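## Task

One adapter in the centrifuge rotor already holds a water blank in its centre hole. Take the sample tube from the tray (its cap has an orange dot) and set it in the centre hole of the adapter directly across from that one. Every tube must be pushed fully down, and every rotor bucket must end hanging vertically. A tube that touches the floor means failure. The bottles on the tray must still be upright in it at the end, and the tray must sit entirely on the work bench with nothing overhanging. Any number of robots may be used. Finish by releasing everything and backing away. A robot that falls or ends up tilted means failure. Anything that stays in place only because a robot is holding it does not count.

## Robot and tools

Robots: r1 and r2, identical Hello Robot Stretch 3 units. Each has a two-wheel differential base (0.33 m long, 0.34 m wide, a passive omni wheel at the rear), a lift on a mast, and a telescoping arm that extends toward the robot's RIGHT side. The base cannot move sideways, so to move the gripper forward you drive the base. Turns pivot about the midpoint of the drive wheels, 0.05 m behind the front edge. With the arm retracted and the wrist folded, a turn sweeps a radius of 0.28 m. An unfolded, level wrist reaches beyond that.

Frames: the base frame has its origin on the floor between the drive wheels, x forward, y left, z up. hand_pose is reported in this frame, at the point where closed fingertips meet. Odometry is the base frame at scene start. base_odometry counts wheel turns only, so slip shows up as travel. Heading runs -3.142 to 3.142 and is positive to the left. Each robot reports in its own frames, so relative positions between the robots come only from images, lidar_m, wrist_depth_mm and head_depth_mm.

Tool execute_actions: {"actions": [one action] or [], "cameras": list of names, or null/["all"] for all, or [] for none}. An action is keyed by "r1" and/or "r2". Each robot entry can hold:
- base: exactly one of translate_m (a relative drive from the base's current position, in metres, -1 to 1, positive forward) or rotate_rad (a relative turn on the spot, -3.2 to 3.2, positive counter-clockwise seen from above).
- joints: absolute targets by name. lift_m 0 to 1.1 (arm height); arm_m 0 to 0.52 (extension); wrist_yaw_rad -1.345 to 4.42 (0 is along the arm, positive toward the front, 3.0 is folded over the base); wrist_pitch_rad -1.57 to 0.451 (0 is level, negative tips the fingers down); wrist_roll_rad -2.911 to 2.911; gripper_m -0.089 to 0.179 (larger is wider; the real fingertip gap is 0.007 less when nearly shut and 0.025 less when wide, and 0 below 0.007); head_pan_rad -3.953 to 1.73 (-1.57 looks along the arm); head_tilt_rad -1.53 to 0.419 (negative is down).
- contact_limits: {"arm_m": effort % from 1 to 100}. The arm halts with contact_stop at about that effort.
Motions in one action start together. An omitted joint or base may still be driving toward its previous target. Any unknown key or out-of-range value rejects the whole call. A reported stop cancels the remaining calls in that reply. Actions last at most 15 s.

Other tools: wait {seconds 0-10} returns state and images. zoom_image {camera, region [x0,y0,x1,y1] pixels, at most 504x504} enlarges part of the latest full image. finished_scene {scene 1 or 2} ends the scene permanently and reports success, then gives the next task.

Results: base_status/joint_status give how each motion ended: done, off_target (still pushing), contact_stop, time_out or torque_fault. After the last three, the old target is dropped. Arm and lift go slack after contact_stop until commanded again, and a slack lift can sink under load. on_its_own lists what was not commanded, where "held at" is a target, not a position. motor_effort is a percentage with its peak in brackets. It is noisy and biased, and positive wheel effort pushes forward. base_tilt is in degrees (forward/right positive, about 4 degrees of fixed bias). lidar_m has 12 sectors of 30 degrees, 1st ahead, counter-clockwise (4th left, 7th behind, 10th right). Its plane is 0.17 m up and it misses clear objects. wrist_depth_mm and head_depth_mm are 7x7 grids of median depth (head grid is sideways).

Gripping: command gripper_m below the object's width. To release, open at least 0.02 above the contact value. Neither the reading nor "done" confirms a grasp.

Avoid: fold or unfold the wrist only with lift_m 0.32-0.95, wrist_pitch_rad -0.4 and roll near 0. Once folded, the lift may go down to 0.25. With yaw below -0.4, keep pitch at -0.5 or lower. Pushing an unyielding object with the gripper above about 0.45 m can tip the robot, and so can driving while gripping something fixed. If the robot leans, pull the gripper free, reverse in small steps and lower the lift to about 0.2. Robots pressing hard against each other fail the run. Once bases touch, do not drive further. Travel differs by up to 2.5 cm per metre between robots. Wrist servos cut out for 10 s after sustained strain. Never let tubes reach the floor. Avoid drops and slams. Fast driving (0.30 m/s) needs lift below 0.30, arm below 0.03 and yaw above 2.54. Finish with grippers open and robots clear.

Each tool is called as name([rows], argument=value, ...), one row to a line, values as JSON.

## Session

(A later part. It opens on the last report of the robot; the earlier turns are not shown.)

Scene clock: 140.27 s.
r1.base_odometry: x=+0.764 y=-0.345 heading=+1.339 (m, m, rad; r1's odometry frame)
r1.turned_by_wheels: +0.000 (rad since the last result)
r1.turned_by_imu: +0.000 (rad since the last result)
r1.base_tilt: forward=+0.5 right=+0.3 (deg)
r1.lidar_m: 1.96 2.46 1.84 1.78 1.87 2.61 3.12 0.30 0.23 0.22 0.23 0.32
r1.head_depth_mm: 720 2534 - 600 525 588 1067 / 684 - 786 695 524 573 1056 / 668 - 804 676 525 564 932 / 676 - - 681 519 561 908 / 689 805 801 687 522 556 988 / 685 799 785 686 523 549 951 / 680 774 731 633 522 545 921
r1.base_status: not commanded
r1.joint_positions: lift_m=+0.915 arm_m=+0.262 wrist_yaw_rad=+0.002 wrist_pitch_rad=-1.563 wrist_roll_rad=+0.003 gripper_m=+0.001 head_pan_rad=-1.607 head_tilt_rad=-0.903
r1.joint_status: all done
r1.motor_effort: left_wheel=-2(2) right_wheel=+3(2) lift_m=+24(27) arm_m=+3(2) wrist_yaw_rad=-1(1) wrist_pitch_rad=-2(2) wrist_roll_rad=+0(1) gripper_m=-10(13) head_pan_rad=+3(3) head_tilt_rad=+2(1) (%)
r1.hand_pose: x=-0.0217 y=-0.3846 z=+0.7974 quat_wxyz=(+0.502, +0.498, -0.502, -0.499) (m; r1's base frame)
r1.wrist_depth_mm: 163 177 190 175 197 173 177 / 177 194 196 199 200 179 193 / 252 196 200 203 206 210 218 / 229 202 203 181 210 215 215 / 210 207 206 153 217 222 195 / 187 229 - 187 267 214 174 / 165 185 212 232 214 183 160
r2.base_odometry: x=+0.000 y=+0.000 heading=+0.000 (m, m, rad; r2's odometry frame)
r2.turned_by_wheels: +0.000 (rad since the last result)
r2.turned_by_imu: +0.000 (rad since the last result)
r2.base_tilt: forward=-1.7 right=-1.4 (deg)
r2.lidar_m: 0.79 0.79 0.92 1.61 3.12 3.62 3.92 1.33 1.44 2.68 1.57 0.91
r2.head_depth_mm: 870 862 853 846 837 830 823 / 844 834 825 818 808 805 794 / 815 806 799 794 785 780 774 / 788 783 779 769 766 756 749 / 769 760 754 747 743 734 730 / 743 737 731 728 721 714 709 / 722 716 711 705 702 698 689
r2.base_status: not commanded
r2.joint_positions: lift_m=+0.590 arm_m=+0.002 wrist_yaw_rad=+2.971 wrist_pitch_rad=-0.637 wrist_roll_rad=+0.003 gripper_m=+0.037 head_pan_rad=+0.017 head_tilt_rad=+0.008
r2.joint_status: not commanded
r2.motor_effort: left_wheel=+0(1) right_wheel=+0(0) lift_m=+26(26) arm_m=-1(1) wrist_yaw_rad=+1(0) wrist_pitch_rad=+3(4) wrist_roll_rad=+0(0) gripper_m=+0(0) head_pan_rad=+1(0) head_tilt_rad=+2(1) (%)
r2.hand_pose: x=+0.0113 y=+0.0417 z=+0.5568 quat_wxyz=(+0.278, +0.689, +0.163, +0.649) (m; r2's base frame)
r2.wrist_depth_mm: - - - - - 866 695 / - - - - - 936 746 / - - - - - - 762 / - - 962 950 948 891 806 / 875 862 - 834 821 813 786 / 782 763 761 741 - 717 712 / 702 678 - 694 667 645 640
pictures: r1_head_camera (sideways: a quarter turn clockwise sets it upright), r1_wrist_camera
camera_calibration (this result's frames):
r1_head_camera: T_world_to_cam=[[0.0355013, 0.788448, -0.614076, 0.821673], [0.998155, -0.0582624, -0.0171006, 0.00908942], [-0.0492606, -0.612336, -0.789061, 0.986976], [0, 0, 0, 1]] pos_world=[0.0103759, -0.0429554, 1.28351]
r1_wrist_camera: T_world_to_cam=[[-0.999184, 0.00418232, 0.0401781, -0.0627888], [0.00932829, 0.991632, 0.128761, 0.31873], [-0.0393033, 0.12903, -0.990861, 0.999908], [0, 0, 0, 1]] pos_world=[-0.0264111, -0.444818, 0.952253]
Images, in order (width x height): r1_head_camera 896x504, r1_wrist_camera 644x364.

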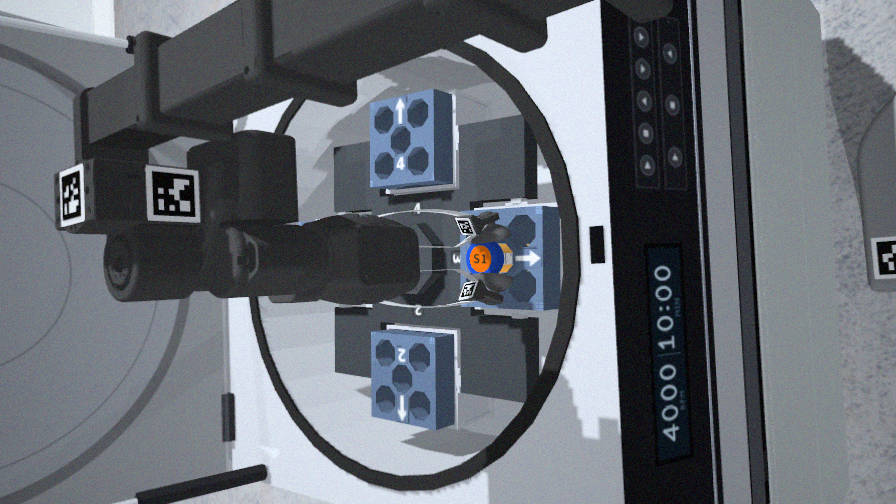

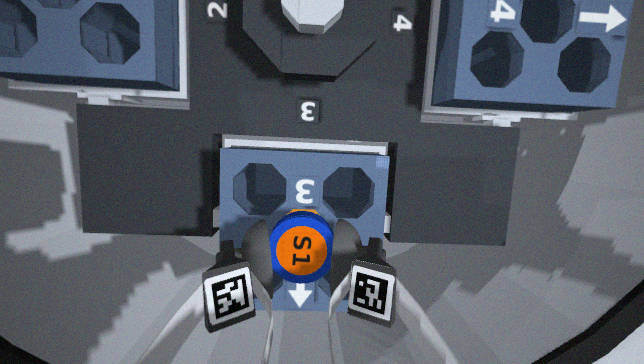

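Likely near the bottom. Release, lift and compare with the blank.

execute_actions([
  {"r1":{"joints":{"gripper_m":0.07}}},
], cameras=["r1_wrist_camera"])

execute_actions([
  {"r1":{"joints":{"lift_m":1.02}}},
], cameras=[])

execute_actions([
  {"r1":{"joints":{"arm_m":0.02,"lift_m":1.08}}},
], cameras=["r1_head_camera"])

Scene clock: 145.60 s.
r1.base_odometry: x=+0.764 y=-0.345 heading=+1.339 (m, m, rad; r1's odometry frame)
r1.turned_by_wheels: +0.000 (rad since the last result)
r1.turned_by_imu: -0.001 (rad since the last result)
r1.base_tilt: forward=+0.5 right=+0.2 (deg)
r1.lidar_m: 1.96 2.46 1.83 1.78 1.86 2.61 3.13 0.30 0.23 0.22 0.23 0.32
r1.head_depth_mm: 717 2556 - 597 526 586 1062 / 684 - 789 697 525 574 1061 / 668 - 802 685 524 564 934 / 678 - - 664 518 559 907 / 686 807 806 689 523 555 982 / 684 798 784 687 523 550 951 / 682 773 731 634 524 545 922
r1.base_status: not commanded
r1.joint_positions: lift_m=+0.915 arm_m=+0.262 wrist_yaw_rad=+0.002 wrist_pitch_rad=-1.563 wrist_roll_rad=+0.003 gripper_m=+0.070 head_pan_rad=-1.607 head_tilt_rad=-0.903
r1.joint_status: all done
r1.motor_effort: left_wheel=-1(2) right_wheel=+2(3) lift_m=+24(25) arm_m=+2(4) wrist_yaw_rad=+0(1) wrist_pitch_rad=-2(2) wrist_roll_rad=+0(1) gripper_m=+0(81) head_pan_rad=+3(3) head_tilt_rad=+2(1) (%)
r1.hand_pose: x=-0.0217 y=-0.3846 z=+0.7974 quat_wxyz=(+0.502, +0.498, -0.502, -0.499) (m; r1's base frame)
r1.wrist_depth_mm: 164 177 190 175 197 174 177 / 176 194 196 198 199 178 194 / 253 196 200 204 207 212 218 / 229 200 204 180 211 214 214 / 208 208 186 155 217 223 193 / 188 226 204 190 260 215 174 / 165 187 218 231 212 183 160
r2.base_odometry: x=+0.000 y=+0.000 heading=+0.000 (m, m, rad; r2's odometry frame)
r2.turned_by_wheels: +0.000 (rad since the last result)
r2.turned_by_imu: +0.001 (rad since the last result)
r2.base_tilt: forward=-1.7 right=-1.4 (deg)
r2.lidar_m: 0.79 0.79 0.92 1.60 3.11 3.63 3.92 1.33 1.45 2.66 1.57 0.91
r2.head_depth_mm: 868 862 854 844 835 830 818 / 842 833 827 819 813 802 797 / 817 808 800 796 788 780 773 / 790 785 777 771 763 758 752 / 767 761 754 750 740 736 730 / 746 740 731 730 723 716 709 / 725 720 714 705 703 694 689
r2.base_status: not commanded
r2.joint_positions: lift_m=+0.590 arm_m=+0.002 wrist_yaw_rad=+2.971 wrist_pitch_rad=-0.637 wrist_roll_rad=+0.003 gripper_m=+0.037 head_pan_rad=+0.017 head_tilt_rad=+0.008
r2.joint_status: not commanded
r2.motor_effort: left_wheel=+0(0) right_wheel=+0(0) lift_m=+27(27) arm_m=-1(1) wrist_yaw_rad=+1(0) wrist_pitch_rad=+3(3) wrist_roll_rad=+0(0) gripper_m=+0(0) head_pan_rad=+1(1) head_tilt_rad=+2(2) (%)
r2.hand_pose: x=+0.0113 y=+0.0417 z=+0.5568 quat_wxyz=(+0.278, +0.689, +0.163, +0.649) (m; r2's base frame)
r2.wrist_depth_mm: - - - - - 870 694 / - - - - - 947 715 / - - - - - - 762 / - - 974 962 911 892 802 / 863 855 - 844 832 812 768 / 775 767 754 727 - 715 722 / 698 677 - 697 664 657 638
pictures: r1_wrist_camera
camera_calibration (this result's frames):
r1_wrist_camera: T_world_to_cam=[[-0.999184, 0.00418314, 0.0401781, -0.0627885], [0.0093291, 0.991632, 0.12876, 0.31873], [-0.0393032, 0.12903, -0.990861, 0.999908], [0, 0, 0, 1]] pos_world=[-0.0264111, -0.444818, 0.952253]
Images, in order (width x height): r1_wrist_camera 644x364.

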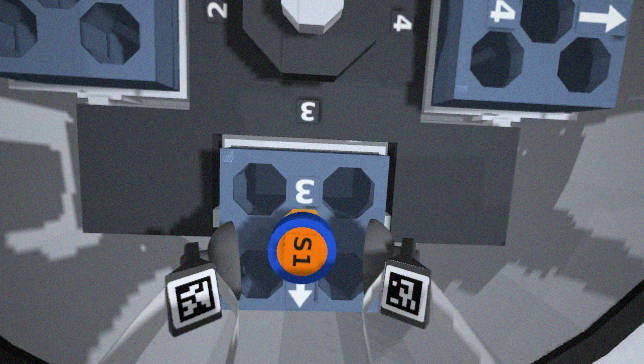

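Scene clock: 147.40 s.
r1.base_odometry: x=+0.764 y=-0.345 heading=+1.339 (m, m, rad; r1's odometry frame)
r1.turned_by_wheels: +0.000 (rad since the last result)
r1.turned_by_imu: +0.000 (rad since the last result)
r1.base_tilt: forward=+0.5 right=+0.3 (deg)
r1.lidar_m: 1.96 2.46 1.83 1.78 1.86 2.61 3.13 0.30 0.23 0.22 0.23 0.32
r1.head_depth_mm: 718 2303 750 611 527 586 1063 / 701 822 778 697 523 573 1058 / - 816 805 674 525 565 935 / - - 761 689 520 561 908 / 686 800 803 674 523 554 988 / 685 801 783 686 522 550 954 / 680 777 732 632 522 546 924
r1.base_status: not commanded
r1.joint_positions: lift_m=+1.020 arm_m=+0.262 wrist_yaw_rad=+0.002 wrist_pitch_rad=-1.563 wrist_roll_rad=+0.003 gripper_m=+0.070 head_pan_rad=-1.607 head_tilt_rad=-0.903
r1.joint_status: all done
r1.motor_effort: left_wheel=-1(2) right_wheel=+2(2) lift_m=+31(31) arm_m=+4(4) wrist_yaw_rad=-1(1) wrist_pitch_rad=-2(2) wrist_roll_rad=+0(0) gripper_m=+0(1) head_pan_rad=+3(3) head_tilt_rad=+2(1) (%)
r1.hand_pose: x=-0.0217 y=-0.3846 z=+0.9021 quat_wxyz=(+0.502, +0.498, -0.502, -0.499) (m; r1's base frame)
r1.wrist_depth_mm: 277 265 288 277 287 293 248 / 279 269 297 281 301 292 254 / 265 326 299 306 310 314 260 / 242 304 306 289 318 303 263 / 245 279 377 322 361 269 268 / 252 254 301 311 269 271 279 / 255 259 265 268 275 278 -
r2.base_odometry: x=+0.000 y=+0.000 heading=+0.000 (m, m, rad; r2's odometry frame)
r2.turned_by_wheels: +0.000 (rad since the last result)
r2.turned_by_imu: +0.000 (rad since the last result)
r2.base_tilt: forward=-1.7 right=-1.4 (deg)
r2.lidar_m: 0.79 0.79 0.91 1.59 3.12 3.63 3.92 1.34 1.44 2.67 1.57 0.91
r2.head_depth_mm: 871 862 856 846 840 833 825 / 839 834 826 818 810 803 795 / 818 808 800 794 785 778 774 / 790 783 776 773 764 756 750 / 767 761 757 748 742 735 727 / 746 739 735 725 721 713 709 / 723 718 712 706 703 695 690
r2.base_status: not commanded
r2.joint_positions: lift_m=+0.590 arm_m=+0.002 wrist_yaw_rad=+2.971 wrist_pitch_rad=-0.637 wrist_roll_rad=+0.003 gripper_m=+0.037 head_pan_rad=+0.017 head_tilt_rad=+0.008
r2.joint_status: not commanded
r2.motor_effort: left_wheel=+0(0) right_wheel=+0(1) lift_m=+27(26) arm_m=-1(0) wrist_yaw_rad=+0(1) wrist_pitch_rad=+3(4) wrist_roll_rad=+0(0) gripper_m=+0(0) head_pan_rad=+1(0) head_tilt_rad=+3(0) (%)
r2.hand_pose: x=+0.0113 y=+0.0417 z=+0.5568 quat_wxyz=(+0.278, +0.689, +0.163, +0.649) (m; r2's base frame)
r2.wrist_depth_mm: - - - - - 866 694 / - - - - - 949 732 / - - - - - - 774 / - - 958 935 947 942 802 / 873 854 - 807 833 801 786 / 785 747 754 744 - 731 695 / 699 680 - 685 653 645 661
pictures: none
No camera images: the call's "cameras" was empty. Leave "cameras" out to get every camera's image.

Scene clock: 150.40 s.
r1.base_odometry: x=+0.764 y=-0.345 heading=+1.339 (m, m, rad; r1's odometry frame)
r1.turned_by_wheels: +0.000 (rad since the last result)
r1.turned_by_imu: -0.001 (rad since the last result)
r1.base_tilt: forward=+0.5 right=+0.3 (deg)
r1.lidar_m: 1.96 2.45 1.84 1.78 1.86 2.62 3.12 0.30 0.23 0.22 0.23 0.32
r1.head_depth_mm: - - - 613 526 584 1060 / - - - - - 621 1061 / - - - - - 608 933 / - - - - - 593 909 / 687 805 802 687 513 619 977 / 685 796 784 686 524 550 954 / 681 776 728 633 524 543 918
r1.base_status: not commanded
r1.joint_positions: lift_m=+1.080 arm_m=+0.020 wrist_yaw_rad=+0.002 wrist_pitch_rad=-1.563 wrist_roll_rad=+0.003 gripper_m=+0.070 head_pan_rad=-1.607 head_tilt_rad=-0.902
r1.joint_status: all done
r1.motor_effort: left_wheel=-2(2) right_wheel=+2(2) lift_m=+31(31) arm_m=-3(4) wrist_yaw_rad=-1(2) wrist_pitch_rad=-2(2) wrist_roll_rad=+0(1) gripper_m=+1(1) head_pan_rad=+3(3) head_tilt_rad=+1(2) (%)
r1.hand_pose: x=-0.0217 y=-0.1431 z=+0.9621 quat_wxyz=(+0.502, +0.498, -0.502, -0.499) (m; r1's base frame)
r1.wrist_depth_mm: 281 283 291 326 298 303 - / 288 288 299 300 303 305 - / - 533 487 448 427 - - / - - - - - - - / - - - - - - - / - - - - - - - / - - - - - - -
r2.base_odometry: x=+0.000 y=+0.000 heading=+0.000 (m, m, rad; r2's odometry frame)
r2.turned_by_wheels: +0.000 (rad since the last result)
r2.turned_by_imu: +0.001 (rad since the last result)
r2.base_tilt: forward=-1.7 right=-1.4 (deg)
r2.lidar_m: 0.79 0.79 0.92 1.60 3.12 3.63 3.92 1.33 1.45 2.67 1.57 0.91
r2.head_depth_mm: 874 863 853 845 837 830 823 / 842 834 827 819 809 804 793 / 816 808 801 795 787 780 773 / 792 784 776 769 765 755 750 / 769 760 755 748 742 737 726 / 743 737 731 730 723 717 709 / 725 720 712 707 703 696 692
r2.base_status: not commanded
r2.joint_positions: lift_m=+0.590 arm_m=+0.002 wrist_yaw_rad=+2.971 wrist_pitch_rad=-0.637 wrist_roll_rad=+0.003 gripper_m=+0.037 head_pan_rad=+0.017 head_tilt_rad=+0.008
r2.joint_status: not commanded
r2.motor_effort: left_wheel=+0(1) right_wheel=+1(1) lift_m=+26(26) arm_m=-1(1) wrist_yaw_rad=+0(0) wrist_pitch_rad=+4(3) wrist_roll_rad=+0(0) gripper_m=+1(0) head_pan_rad=+1(0) head_tilt_rad=+1(1) (%)
r2.hand_pose: x=+0.0113 y=+0.0417 z=+0.5568 quat_wxyz=(+0.278, +0.689, +0.163, +0.649) (m; r2's base frame)
r2.wrist_depth_mm: - - - - - 892 699 / - - - - - 930 728 / - - - - - - 771 / - - 992 944 906 891 775 / 886 864 - 836 844 792 781 / 775 784 764 732 - 733 700 / 698 701 - 701 647 635 644
pictures: r1_head_camera (sideways: a quarter turn clockwise sets it upright)
camera_calibration (this result's frames):
r1_head_camera: T_world_to_cam=[[0.0353819, 0.788303, -0.61427, 0.821925], [0.998163, -0.0581223, -0.0170952, 0.00908232], [-0.049179, -0.612536, -0.788911, 0.98678], [0, 0, 0, 1]] pos_world=[0.0103819, -0.0429593, 1.28352]
Images, in order (width x height): r1_head_camera 896x504.

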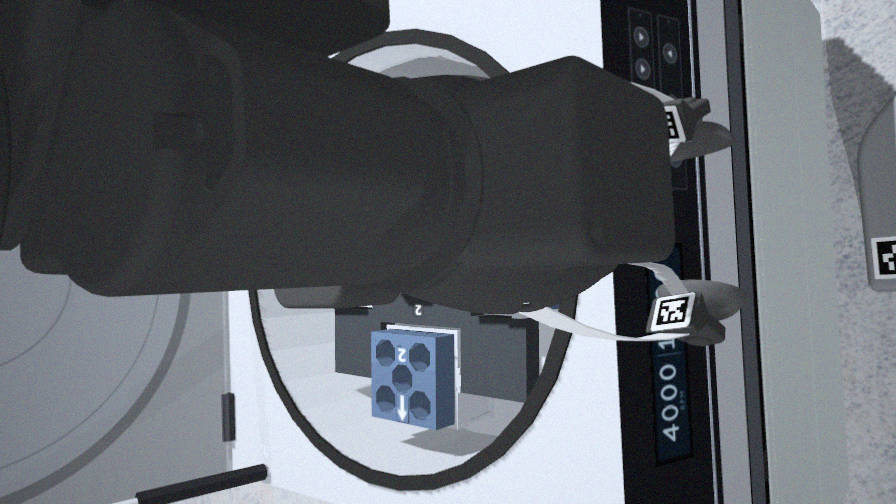

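execute_actions([
  {"r1":{"joints":{"arm_m":0.33,"gripper_m":0.0}}},
], cameras=["r1_head_camera","r1_wrist_camera"])

Scene clock: 156.13 s.
r1.base_odometry: x=+0.764 y=-0.345 heading=+1.339 (m, m, rad; r1's odometry frame)
r1.turned_by_wheels: +0.000 (rad since the last result)
r1.turned_by_imu: -0.001 (rad since the last result)
r1.base_tilt: forward=+0.5 right=+0.2 (deg)
r1.lidar_m: 1.96 2.46 1.83 1.78 1.87 2.61 3.13 0.30 0.23 0.22 0.23 0.32
r1.head_depth_mm: 717 2312 753 611 527 582 1062 / 696 816 772 696 525 573 1068 / 696 815 803 674 525 563 934 / - 813 765 687 519 560 906 / 688 804 804 682 524 556 979 / 685 800 780 688 523 552 954 / 680 775 730 634 525 545 918
r1.base_status: not commanded
r1.joint_positions: lift_m=+1.080 arm_m=+0.330 wrist_yaw_rad=+0.002 wrist_pitch_rad=-1.563 wrist_roll_rad=+0.003 gripper_m=+0.000 head_pan_rad=-1.607 head_tilt_rad=-0.902
r1.joint_status: all done
r1.motor_effort: left_wheel=-2(2) right_wheel=+3(2) lift_m=+30(31) arm_m=+4(4) wrist_yaw_rad=-1(1) wrist_pitch_rad=-2(3) wrist_roll_rad=+1(1) gripper_m=-1(79) head_pan_rad=+3(3) head_tilt_rad=+2(1) (%)
r1.hand_pose: x=-0.0217 y=-0.4525 z=+0.9621 quat_wxyz=(+0.502, +0.498, -0.502, -0.499) (m; r1's base frame)
r1.wrist_depth_mm: 278 342 347 325 357 313 - / 285 358 358 357 360 342 - / 291 351 358 351 355 345 - / 302 364 364 371 379 344 - / 304 346 374 373 386 333 - / 312 314 395 - 372 335 - / 321 323 328 338 340 344 -
r2.base_odometry: x=+0.000 y=+0.000 heading=+0.000 (m, m, rad; r2's odometry frame)
r2.turned_by_wheels: +0.000 (rad since the last result)
r2.turned_by_imu: +0.001 (rad since the last result)
r2.base_tilt: forward=-1.6 right=-1.3 (deg)
r2.lidar_m: 0.79 0.79 0.92 1.59 3.13 3.65 3.93 1.34 1.44 2.66 1.57 0.91
r2.head_depth_mm: 871 860 854 845 839 830 821 / 843 833 828 821 811 801 796 / 814 806 799 793 787 779 773 / 792 783 774 769 763 756 754 / 770 761 754 747 741 735 732 / 745 740 734 727 720 714 709 / 726 720 712 707 702 698 688
r2.base_status: not commanded
r2.joint_positions: lift_m=+0.590 arm_m=+0.002 wrist_yaw_rad=+2.971 wrist_pitch_rad=-0.637 wrist_roll_rad=+0.003 gripper_m=+0.037 head_pan_rad=+0.017 head_tilt_rad=+0.008
r2.joint_status: not commanded
r2.motor_effort: left_wheel=+0(0) right_wheel=+0(1) lift_m=+27(26) arm_m=-1(0) wrist_yaw_rad=+1(1) wrist_pitch_rad=+4(4) wrist_roll_rad=+0(0) gripper_m=+0(0) head_pan_rad=+1(1) head_tilt_rad=+2(1) (%)
r2.hand_pose: x=+0.0113 y=+0.0417 z=+0.5568 quat_wxyz=(+0.278, +0.689, +0.163, +0.649) (m; r2's base frame)
r2.wrist_depth_mm: - - - - - 910 693 / - - - - - 934 728 / - - - - - - 747 / - - 946 956 961 909 797 / 861 874 - 866 839 805 769 / 777 783 751 742 - 718 710 / 706 698 - 687 661 640 643
pictures: r1_head_camera (sideways: a quarter turn clockwise sets it upright), r1_wrist_camera
camera_calibration (this result's frames):
r1_head_camera: T_world_to_cam=[[0.0353817, 0.788302, -0.61427, 0.821925], [0.998163, -0.058122, -0.0170952, 0.00908231], [-0.0491788, -0.612537, -0.788911, 0.986779], [0, 0, 0, 1]] pos_world=[0.0103819, -0.0429593, 1.28352]
r1_wrist_camera: T_world_to_cam=[[-0.999183, 0.00426319, 0.0401791, -0.0690854], [0.00941536, 0.991609, 0.128929, 0.364732], [-0.0392923, 0.129202, -0.99084, 1.17195], [0, 0, 0, 1]] pos_world=[-0.0264144, -0.512795, 1.11697]
Images, in order (width x height): r1_head_camera 896x504, r1_wrist_camera 644x364.

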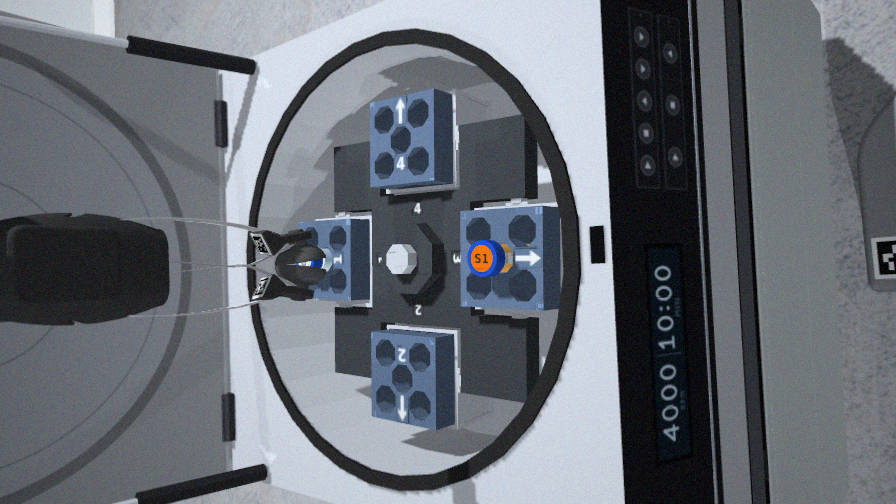

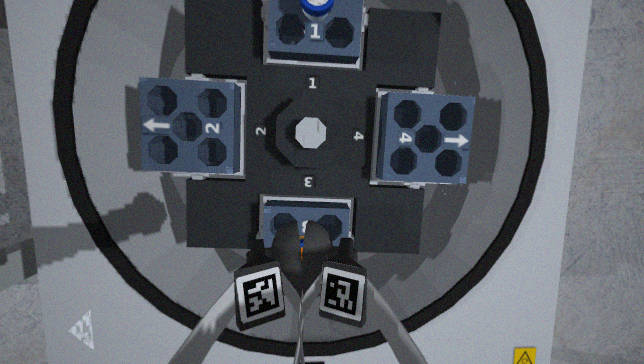

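execute_actions([
  {"r1":{"joints":{"arm_m":0.268,"lift_m":0.96}}},
], cameras=[])

execute_actions([
  {"r1":{"joints":{"lift_m":0.922}}},
], cameras=["r1_head_camera"])

Scene clock: 161.53 s.
r1.base_odometry: x=+0.764 y=-0.345 heading=+1.339 (m, m, rad; r1's odometry frame)
r1.turned_by_wheels: +0.000 (rad since the last result)
r1.turned_by_imu: -0.001 (rad since the last result)
r1.base_tilt: forward=+0.5 right=+0.3 (deg)
r1.lidar_m: 1.96 2.46 1.84 1.78 1.86 2.61 3.11 0.30 0.23 0.22 0.23 0.32
r1.head_depth_mm: - - 728 611 526 585 1059 / - 822 775 695 525 572 1066 / - 835 804 670 524 566 935 / - - - 665 520 559 907 / 687 804 804 683 524 556 987 / 681 798 783 685 523 549 951 / 681 774 730 634 523 544 918
r1.base_status: not commanded
r1.joint_positions: lift_m=+0.960 arm_m=+0.268 wrist_yaw_rad=+0.002 wrist_pitch_rad=-1.563 wrist_roll_rad=+0.003 gripper_m=+0.000 head_pan_rad=-1.607 head_tilt_rad=-0.902
r1.joint_status: all done
r1.motor_effort: left_wheel=-2(2) right_wheel=+2(3) lift_m=+24(26) arm_m=-3(5) wrist_yaw_rad=-1(1) wrist_pitch_rad=-2(3) wrist_roll_rad=+0(1) gripper_m=-2(2) head_pan_rad=+3(3) head_tilt_rad=+1(0) (%)
r1.hand_pose: x=-0.0217 y=-0.3911 z=+0.8424 quat_wxyz=(+0.502, +0.498, -0.502, -0.499) (m; r1's base frame)
r1.wrist_depth_mm: 203 208 233 216 240 225 233 / 225 211 240 223 246 224 231 / 263 242 244 244 251 255 233 / 246 247 247 227 257 289 216 / 218 261 252 229 294 262 206 / 192 235 286 - 284 223 209 / 195 198 226 240 222 213 216
r2.base_odometry: x=+0.000 y=+0.000 heading=+0.000 (m, m, rad; r2's odometry frame)
r2.turned_by_wheels: +0.000 (rad since the last result)
r2.turned_by_imu: +0.001 (rad since the last result)
r2.base_tilt: forward=-1.7 right=-1.3 (deg)
r2.lidar_m: 0.79 0.79 0.92 1.60 3.13 3.64 3.92 1.34 1.44 2.67 1.58 0.91
r2.head_depth_mm: 870 861 855 844 841 831 824 / 841 834 826 817 812 803 797 / 819 808 802 793 784 779 773 / 791 785 776 771 762 758 751 / 767 763 754 747 740 734 728 / 746 739 734 725 720 715 707 / 726 719 711 705 700 699 691
r2.base_status: not commanded
r2.joint_positions: lift_m=+0.590 arm_m=+0.002 wrist_yaw_rad=+2.971 wrist_pitch_rad=-0.637 wrist_roll_rad=+0.003 gripper_m=+0.037 head_pan_rad=+0.017 head_tilt_rad=+0.008
r2.joint_status: not commanded
r2.motor_effort: left_wheel=+0(0) right_wheel=+1(0) lift_m=+26(26) arm_m=-1(1) wrist_yaw_rad=+1(0) wrist_pitch_rad=+3(4) wrist_roll_rad=+0(0) gripper_m=+1(0) head_pan_rad=+1(0) head_tilt_rad=+3(2) (%)
r2.hand_pose: x=+0.0113 y=+0.0417 z=+0.5568 quat_wxyz=(+0.278, +0.689, +0.163, +0.649) (m; r2's base frame)
r2.wrist_depth_mm: - - - - - 869 702 / - - - - - 939 739 / - - - - - - 767 / - - 975 951 923 884 812 / 902 876 - 827 834 807 774 / 781 754 755 748 - 742 716 / 684 685 - 689 649 654 650
pictures: none
No camera images: the call's "cameras" was empty. Leave "cameras" out to get every camera's image.

Scene clock: 163.73 s.
r1.base_odometry: x=+0.764 y=-0.345 heading=+1.339 (m, m, rad; r1's odometry frame)
r1.turned_by_wheels: +0.000 (rad since the last result)
r1.turned_by_imu: -0.003 (rad since the last result)
r1.base_tilt: forward=+0.5 right=+0.3 (deg)
r1.lidar_m: 1.96 2.47 1.83 1.78 1.87 2.59 3.13 0.30 0.23 0.22 0.23 0.32
r1.head_depth_mm: 2574 - - 597 527 586 1066 / - - 772 708 525 573 1067 / - - 804 674 525 565 931 / 665 - - 682 519 560 903 / 686 802 805 677 524 554 980 / 684 800 785 689 524 549 943 / 681 771 732 638 524 544 912
r1.base_status: not commanded
r1.joint_positions: lift_m=+0.940 arm_m=+0.268 wrist_yaw_rad=+0.002 wrist_pitch_rad=-1.573 wrist_roll_rad=+0.003 gripper_m=+0.000 head_pan_rad=-1.607 head_tilt_rad=-0.902
r1.joint_status: lift_m contact_stop (moved -0.020 of -0.038)
r1.on_its_own: lift_m is slack since a contact_stop, until your next command for it (your +0.922 is given up)
r1.motor_effort: left_wheel=-1(2) right_wheel=+1(8) lift_m=+28(25) arm_m=-1(3) wrist_yaw_rad=-1(1) wrist_pitch_rad=+1(4) wrist_roll_rad=+0(0) gripper_m=-1(3) head_pan_rad=+3(3) head_tilt_rad=+1(2) (%)
r1.hand_pose: x=-0.0217 y=-0.3884 z=+0.8223 quat_wxyz=(+0.499, +0.500, -0.499, -0.501) (m; r1's base frame)
r1.wrist_depth_mm: 188 187 212 186 220 199 212 / 189 196 221 204 225 204 217 / 269 222 223 228 232 236 224 / 244 227 227 204 236 268 215 / 216 252 232 211 243 245 195 / 189 235 283 - 275 219 186 / 173 194 222 233 216 190 192
r2.base_odometry: x=+0.000 y=+0.000 heading=+0.000 (m, m, rad; r2's odometry frame)
r2.turned_by_wheels: +0.000 (rad since the last result)
r2.turned_by_imu: +0.000 (rad since the last result)
r2.base_tilt: forward=-1.7 right=-1.4 (deg)
r2.lidar_m: 0.79 0.79 0.92 1.60 3.12 3.65 3.92 1.33 1.44 2.66 1.57 0.91
r2.head_depth_mm: 872 858 855 843 837 830 823 / 841 831 824 819 812 802 797 / 816 805 801 794 785 779 769 / 790 784 777 769 764 758 752 / 765 761 756 748 741 735 729 / 745 740 732 724 722 715 708 / 724 718 712 707 701 698 690
r2.base_status: not commanded
r2.joint_positions: lift_m=+0.590 arm_m=+0.002 wrist_yaw_rad=+2.971 wrist_pitch_rad=-0.637 wrist_roll_rad=+0.003 gripper_m=+0.037 head_pan_rad=+0.017 head_tilt_rad=+0.008
r2.joint_status: not commanded
r2.motor_effort: left_wheel=+0(0) right_wheel=+1(0) lift_m=+26(27) arm_m=-1(0) wrist_yaw_rad=-1(0) wrist_pitch_rad=+3(3) wrist_roll_rad=+0(0) gripper_m=+0(0) head_pan_rad=+0(0) head_tilt_rad=+2(1) (%)
r2.hand_pose: x=+0.0113 y=+0.0417 z=+0.5568 quat_wxyz=(+0.278, +0.689, +0.163, +0.649) (m; r2's base frame)
r2.wrist_depth_mm: - - - - - 894 699 / - - - - - 948 745 / - - - - - - 761 / - - 968 935 927 915 790 / 888 851 - 830 826 802 763 / 761 764 758 735 - 724 708 / 686 691 - 689 662 642 638
pictures: r1_head_camera (sideways: a quarter turn clockwise sets it upright)
camera_calibration (this result's frames):
r1_head_camera: T_world_to_cam=[[0.0353299, 0.788043, -0.614605, 0.822363], [0.998166, -0.0580756, -0.0170858, 0.00907005], [-0.049158, -0.612875, -0.78865, 0.98644], [0, 0, 0, 1]] pos_world=[0.010384, -0.0429669, 1.28354]
Images, in order (width x height): r1_head_camera 896x504.

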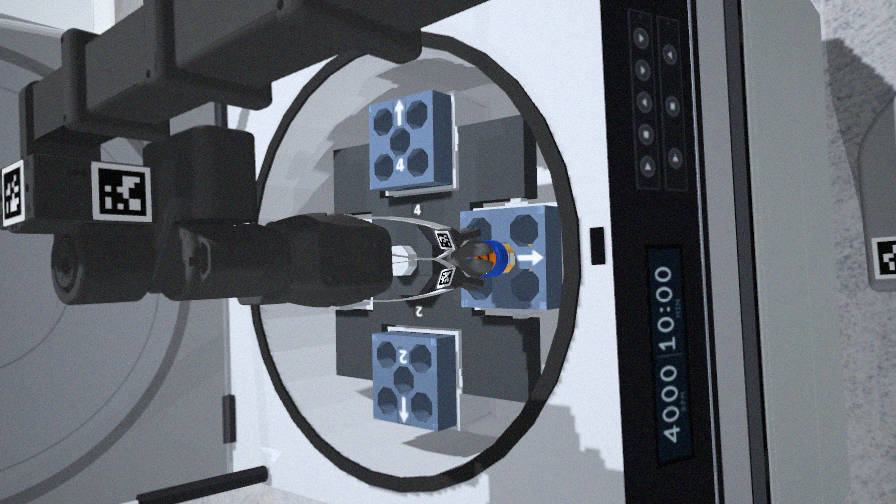

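Seated (at grip lift ≈0.913).

execute_actions([
  {"r1":{"joints":{"lift_m":1.03}}},
], cameras=["r1_head_camera"])

execute_actions([
  {"r1":{"joints":{"arm_m":0.0},"base":{"translate_m":0.3}}},
], cameras=["r1_nav_camera"])

finished_scene(scene=1)

Scene clock: 168.87 s.
r1.base_odometry: x=+0.764 y=-0.345 heading=+1.339 (m, m, rad; r1's odometry frame)
r1.turned_by_wheels: +0.000 (rad since the last result)
r1.turned_by_imu: -0.001 (rad since the last result)
r1.base_tilt: forward=+0.5 right=+0.2 (deg)
r1.lidar_m: 1.96 2.47 1.84 1.78 1.86 2.60 3.13 0.30 0.23 0.22 0.23 0.32
r1.head_depth_mm: 749 2308 773 611 527 585 1061 / 728 820 776 708 524 572 1064 / 734 818 804 676 523 565 935 / - - 766 665 520 558 902 / 690 804 804 679 523 555 981 / 685 798 787 686 524 548 942 / 680 776 732 639 523 544 914
r1.base_status: not commanded
r1.joint_positions: lift_m=+1.030 arm_m=+0.268 wrist_yaw_rad=+0.002 wrist_pitch_rad=-1.572 wrist_roll_rad=+0.003 gripper_m=+0.000 head_pan_rad=-1.607 head_tilt_rad=-0.902
r1.joint_status: all done
r1.motor_effort: left_wheel=-1(1) right_wheel=+1(1) lift_m=+31(31) arm_m=-2(2) wrist_yaw_rad=-1(1) wrist_pitch_rad=+1(1) wrist_roll_rad=+0(0) gripper_m=+0(2) head_pan_rad=+3(2) head_tilt_rad=+1(1) (%)
r1.hand_pose: x=-0.0217 y=-0.3886 z=+0.9124 quat_wxyz=(+0.499, +0.500, -0.500, -0.501) (m; r1's base frame)
r1.wrist_depth_mm: 276 274 298 299 303 303 255 / 279 277 307 291 304 306 262 / 268 330 311 313 324 313 268 / 249 315 318 298 332 304 273 / 254 286 376 344 367 276 283 / 261 264 283 - 282 281 287 / 266 270 277 281 285 289 -
r2.base_odometry: x=+0.000 y=+0.000 heading=+0.000 (m, m, rad; r2's odometry frame)
r2.turned_by_wheels: +0.000 (rad since the last result)
r2.turned_by_imu: +0.001 (rad since the last result)
r2.base_tilt: forward=-1.7 right=-1.3 (deg)
r2.lidar_m: 0.79 0.79 0.92 1.60 3.12 3.65 3.91 1.33 1.44 2.68 1.57 0.91
r2.head_depth_mm: 868 858 856 847 834 828 823 / 842 831 832 821 811 802 797 / 816 807 801 793 787 782 772 / 793 780 777 768 763 756 749 / 767 765 755 747 741 737 731 / 744 738 731 724 722 713 708 / 723 718 712 705 703 697 690
r2.base_status: not commanded
r2.joint_positions: lift_m=+0.590 arm_m=+0.002 wrist_yaw_rad=+2.971 wrist_pitch_rad=-0.637 wrist_roll_rad=+0.003 gripper_m=+0.037 head_pan_rad=+0.017 head_tilt_rad=+0.008
r2.joint_status: not commanded
r2.motor_effort: left_wheel=+0(0) right_wheel=+0(1) lift_m=+27(26) arm_m=-2(1) wrist_yaw_rad=-1(1) wrist_pitch_rad=+4(4) wrist_roll_rad=+0(0) gripper_m=+1(1) head_pan_rad=+1(0) head_tilt_rad=+0(1) (%)
r2.hand_pose: x=+0.0113 y=+0.0417 z=+0.5568 quat_wxyz=(+0.278, +0.689, +0.163, +0.649) (m; r2's base frame)
r2.wrist_depth_mm: - - - - - 877 704 / - - - - - 937 718 / - - - - - - 761 / - - 977 946 955 892 800 / 873 854 - 840 840 800 779 / 763 756 777 733 - 717 708 / 689 682 - 692 638 666 642
pictures: r1_head_camera (sideways: a quarter turn clockwise sets it upright)
camera_calibration (this result's frames):
r1_head_camera: T_world_to_cam=[[0.0353302, 0.788043, -0.614605, 0.822363], [0.998166, -0.058076, -0.0170858, 0.00907005], [-0.0491582, -0.612875, -0.78865, 0.98644], [0, 0, 0, 1]] pos_world=[0.010384, -0.0429669, 1.28354]
Images, in order (width x height): r1_head_camera 896x504.

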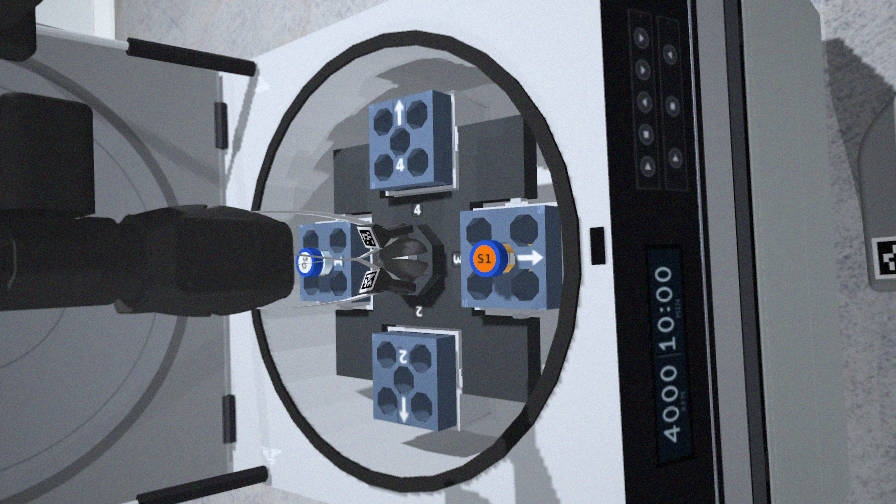

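Scene clock: 172.83 s.
r1.base_odometry: x=+0.833 y=-0.053 heading=+1.339 (m, m, rad; r1's odometry frame)
r1.turned_by_wheels: +0.000 (rad since the last result)
r1.turned_by_imu: +0.000 (rad since the last result)
r1.base_tilt: forward=+0.5 right=+0.2 (deg)
r1.lidar_m: 1.67 2.46 1.83 1.78 1.85 2.59 3.43 0.31 0.23 0.23 0.34 1.33
r1.head_depth_mm: - - - - - 608 1063 / 679 - - - - 569 1078 / 675 - - - - - 1095 / 2533 - - - - - 1088 / 2673 2470 1975 1594 1360 1190 1093 / 2695 2472 1878 1540 1421 1249 1079 / 2660 2406 799 685 1341 731 1096
r1.base_status: done
r1.joint_positions: lift_m=+1.030 arm_m=+0.000 wrist_yaw_rad=+0.002 wrist_pitch_rad=-1.572 wrist_roll_rad=+0.003 gripper_m=+0.000 head_pan_rad=-1.607 head_tilt_rad=-0.902
r1.joint_status: all done
r1.motor_effort: left_wheel=-1(5) right_wheel=+1(7) lift_m=+32(31) arm_m=-4(3) wrist_yaw_rad=-1(1) wrist_pitch_rad=+1(0) wrist_roll_rad=+0(0) gripper_m=-1(3) head_pan_rad=+3(3) head_tilt_rad=+0(0) (%)
r1.hand_pose: x=-0.0217 y=-0.1208 z=+0.9123 quat_wxyz=(+0.499, +0.500, -0.500, -0.501) (m; r1's base frame)
r1.wrist_depth_mm: 276 982 986 479 249 252 255 / 282 485 969 496 317 317 320 / - - - - - - - / - - - - - - - / - - - - - - - / - - - - - - - / - - - - - - -
r2.base_odometry: x=+0.000 y=+0.000 heading=+0.000 (m, m, rad; r2's odometry frame)
r2.turned_by_wheels: +0.000 (rad since the last result)
r2.turned_by_imu: +0.001 (rad since the last result)
r2.base_tilt: forward=-1.6 right=-1.4 (deg)
r2.lidar_m: 0.79 0.79 0.91 1.60 3.13 3.63 3.92 1.33 1.45 2.67 1.57 0.91
r2.head_depth_mm: 873 864 854 845 838 826 823 / 842 836 824 818 814 804 794 / 818 810 804 797 786 779 772 / 792 784 778 768 765 760 751 / 768 762 754 748 740 738 730 / 743 740 734 727 722 716 709 / 725 718 711 708 702 697 689
r2.base_status: not commanded
r2.joint_positions: lift_m=+0.590 arm_m=+0.002 wrist_yaw_rad=+2.971 wrist_pitch_rad=-0.637 wrist_roll_rad=+0.003 gripper_m=+0.037 head_pan_rad=+0.017 head_tilt_rad=+0.008
r2.joint_status: not commanded
r2.motor_effort: left_wheel=+0(0) right_wheel=+0(0) lift_m=+27(26) arm_m=+0(1) wrist_yaw_rad=+1(1) wrist_pitch_rad=+4(4) wrist_roll_rad=+0(0) gripper_m=+0(0) head_pan_rad=+1(0) head_tilt_rad=+2(3) (%)
r2.hand_pose: x=+0.0113 y=+0.0417 z=+0.5568 quat_wxyz=(+0.278, +0.689, +0.163, +0.649) (m; r2's base frame)
r2.wrist_depth_mm: - - - - - 895 691 / - - - - - 936 739 / - - - - - - 764 / - - 963 952 930 897 803 / 874 848 - 818 846 809 780 / 767 759 750 748 - 732 695 / 697 682 - 699 665 659 643
pictures: r1_nav_camera (sideways: a quarter turn counterclockwise sets it upright)
camera_calibration (this result's frames):
r1_nav_camera: T_world_to_cam=[[-0.00572634, -0.782501, 0.622623, -0.765952], [-0.999931, 0.0108546, 0.00444533, 0.0549762], [-0.0102368, -0.622555, -0.782509, 0.973403], [0, 0, 0, 1]] pos_world=[0.0605508, 0.00604244, 1.23835]
Images, in order (width x height): r1_nav_camera 672x504.

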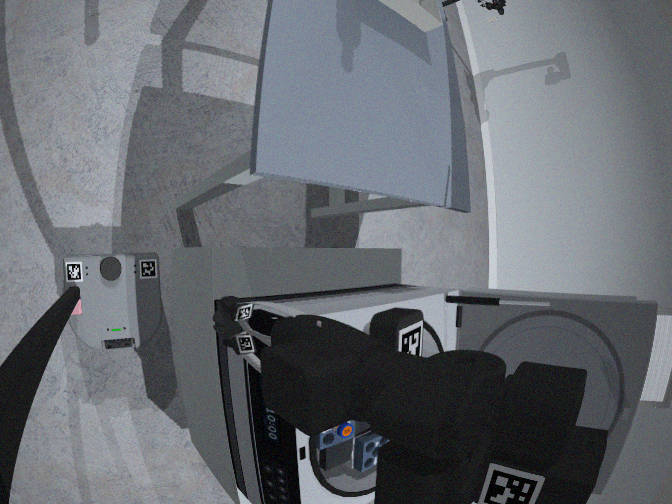

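The scene is finished: the task was done.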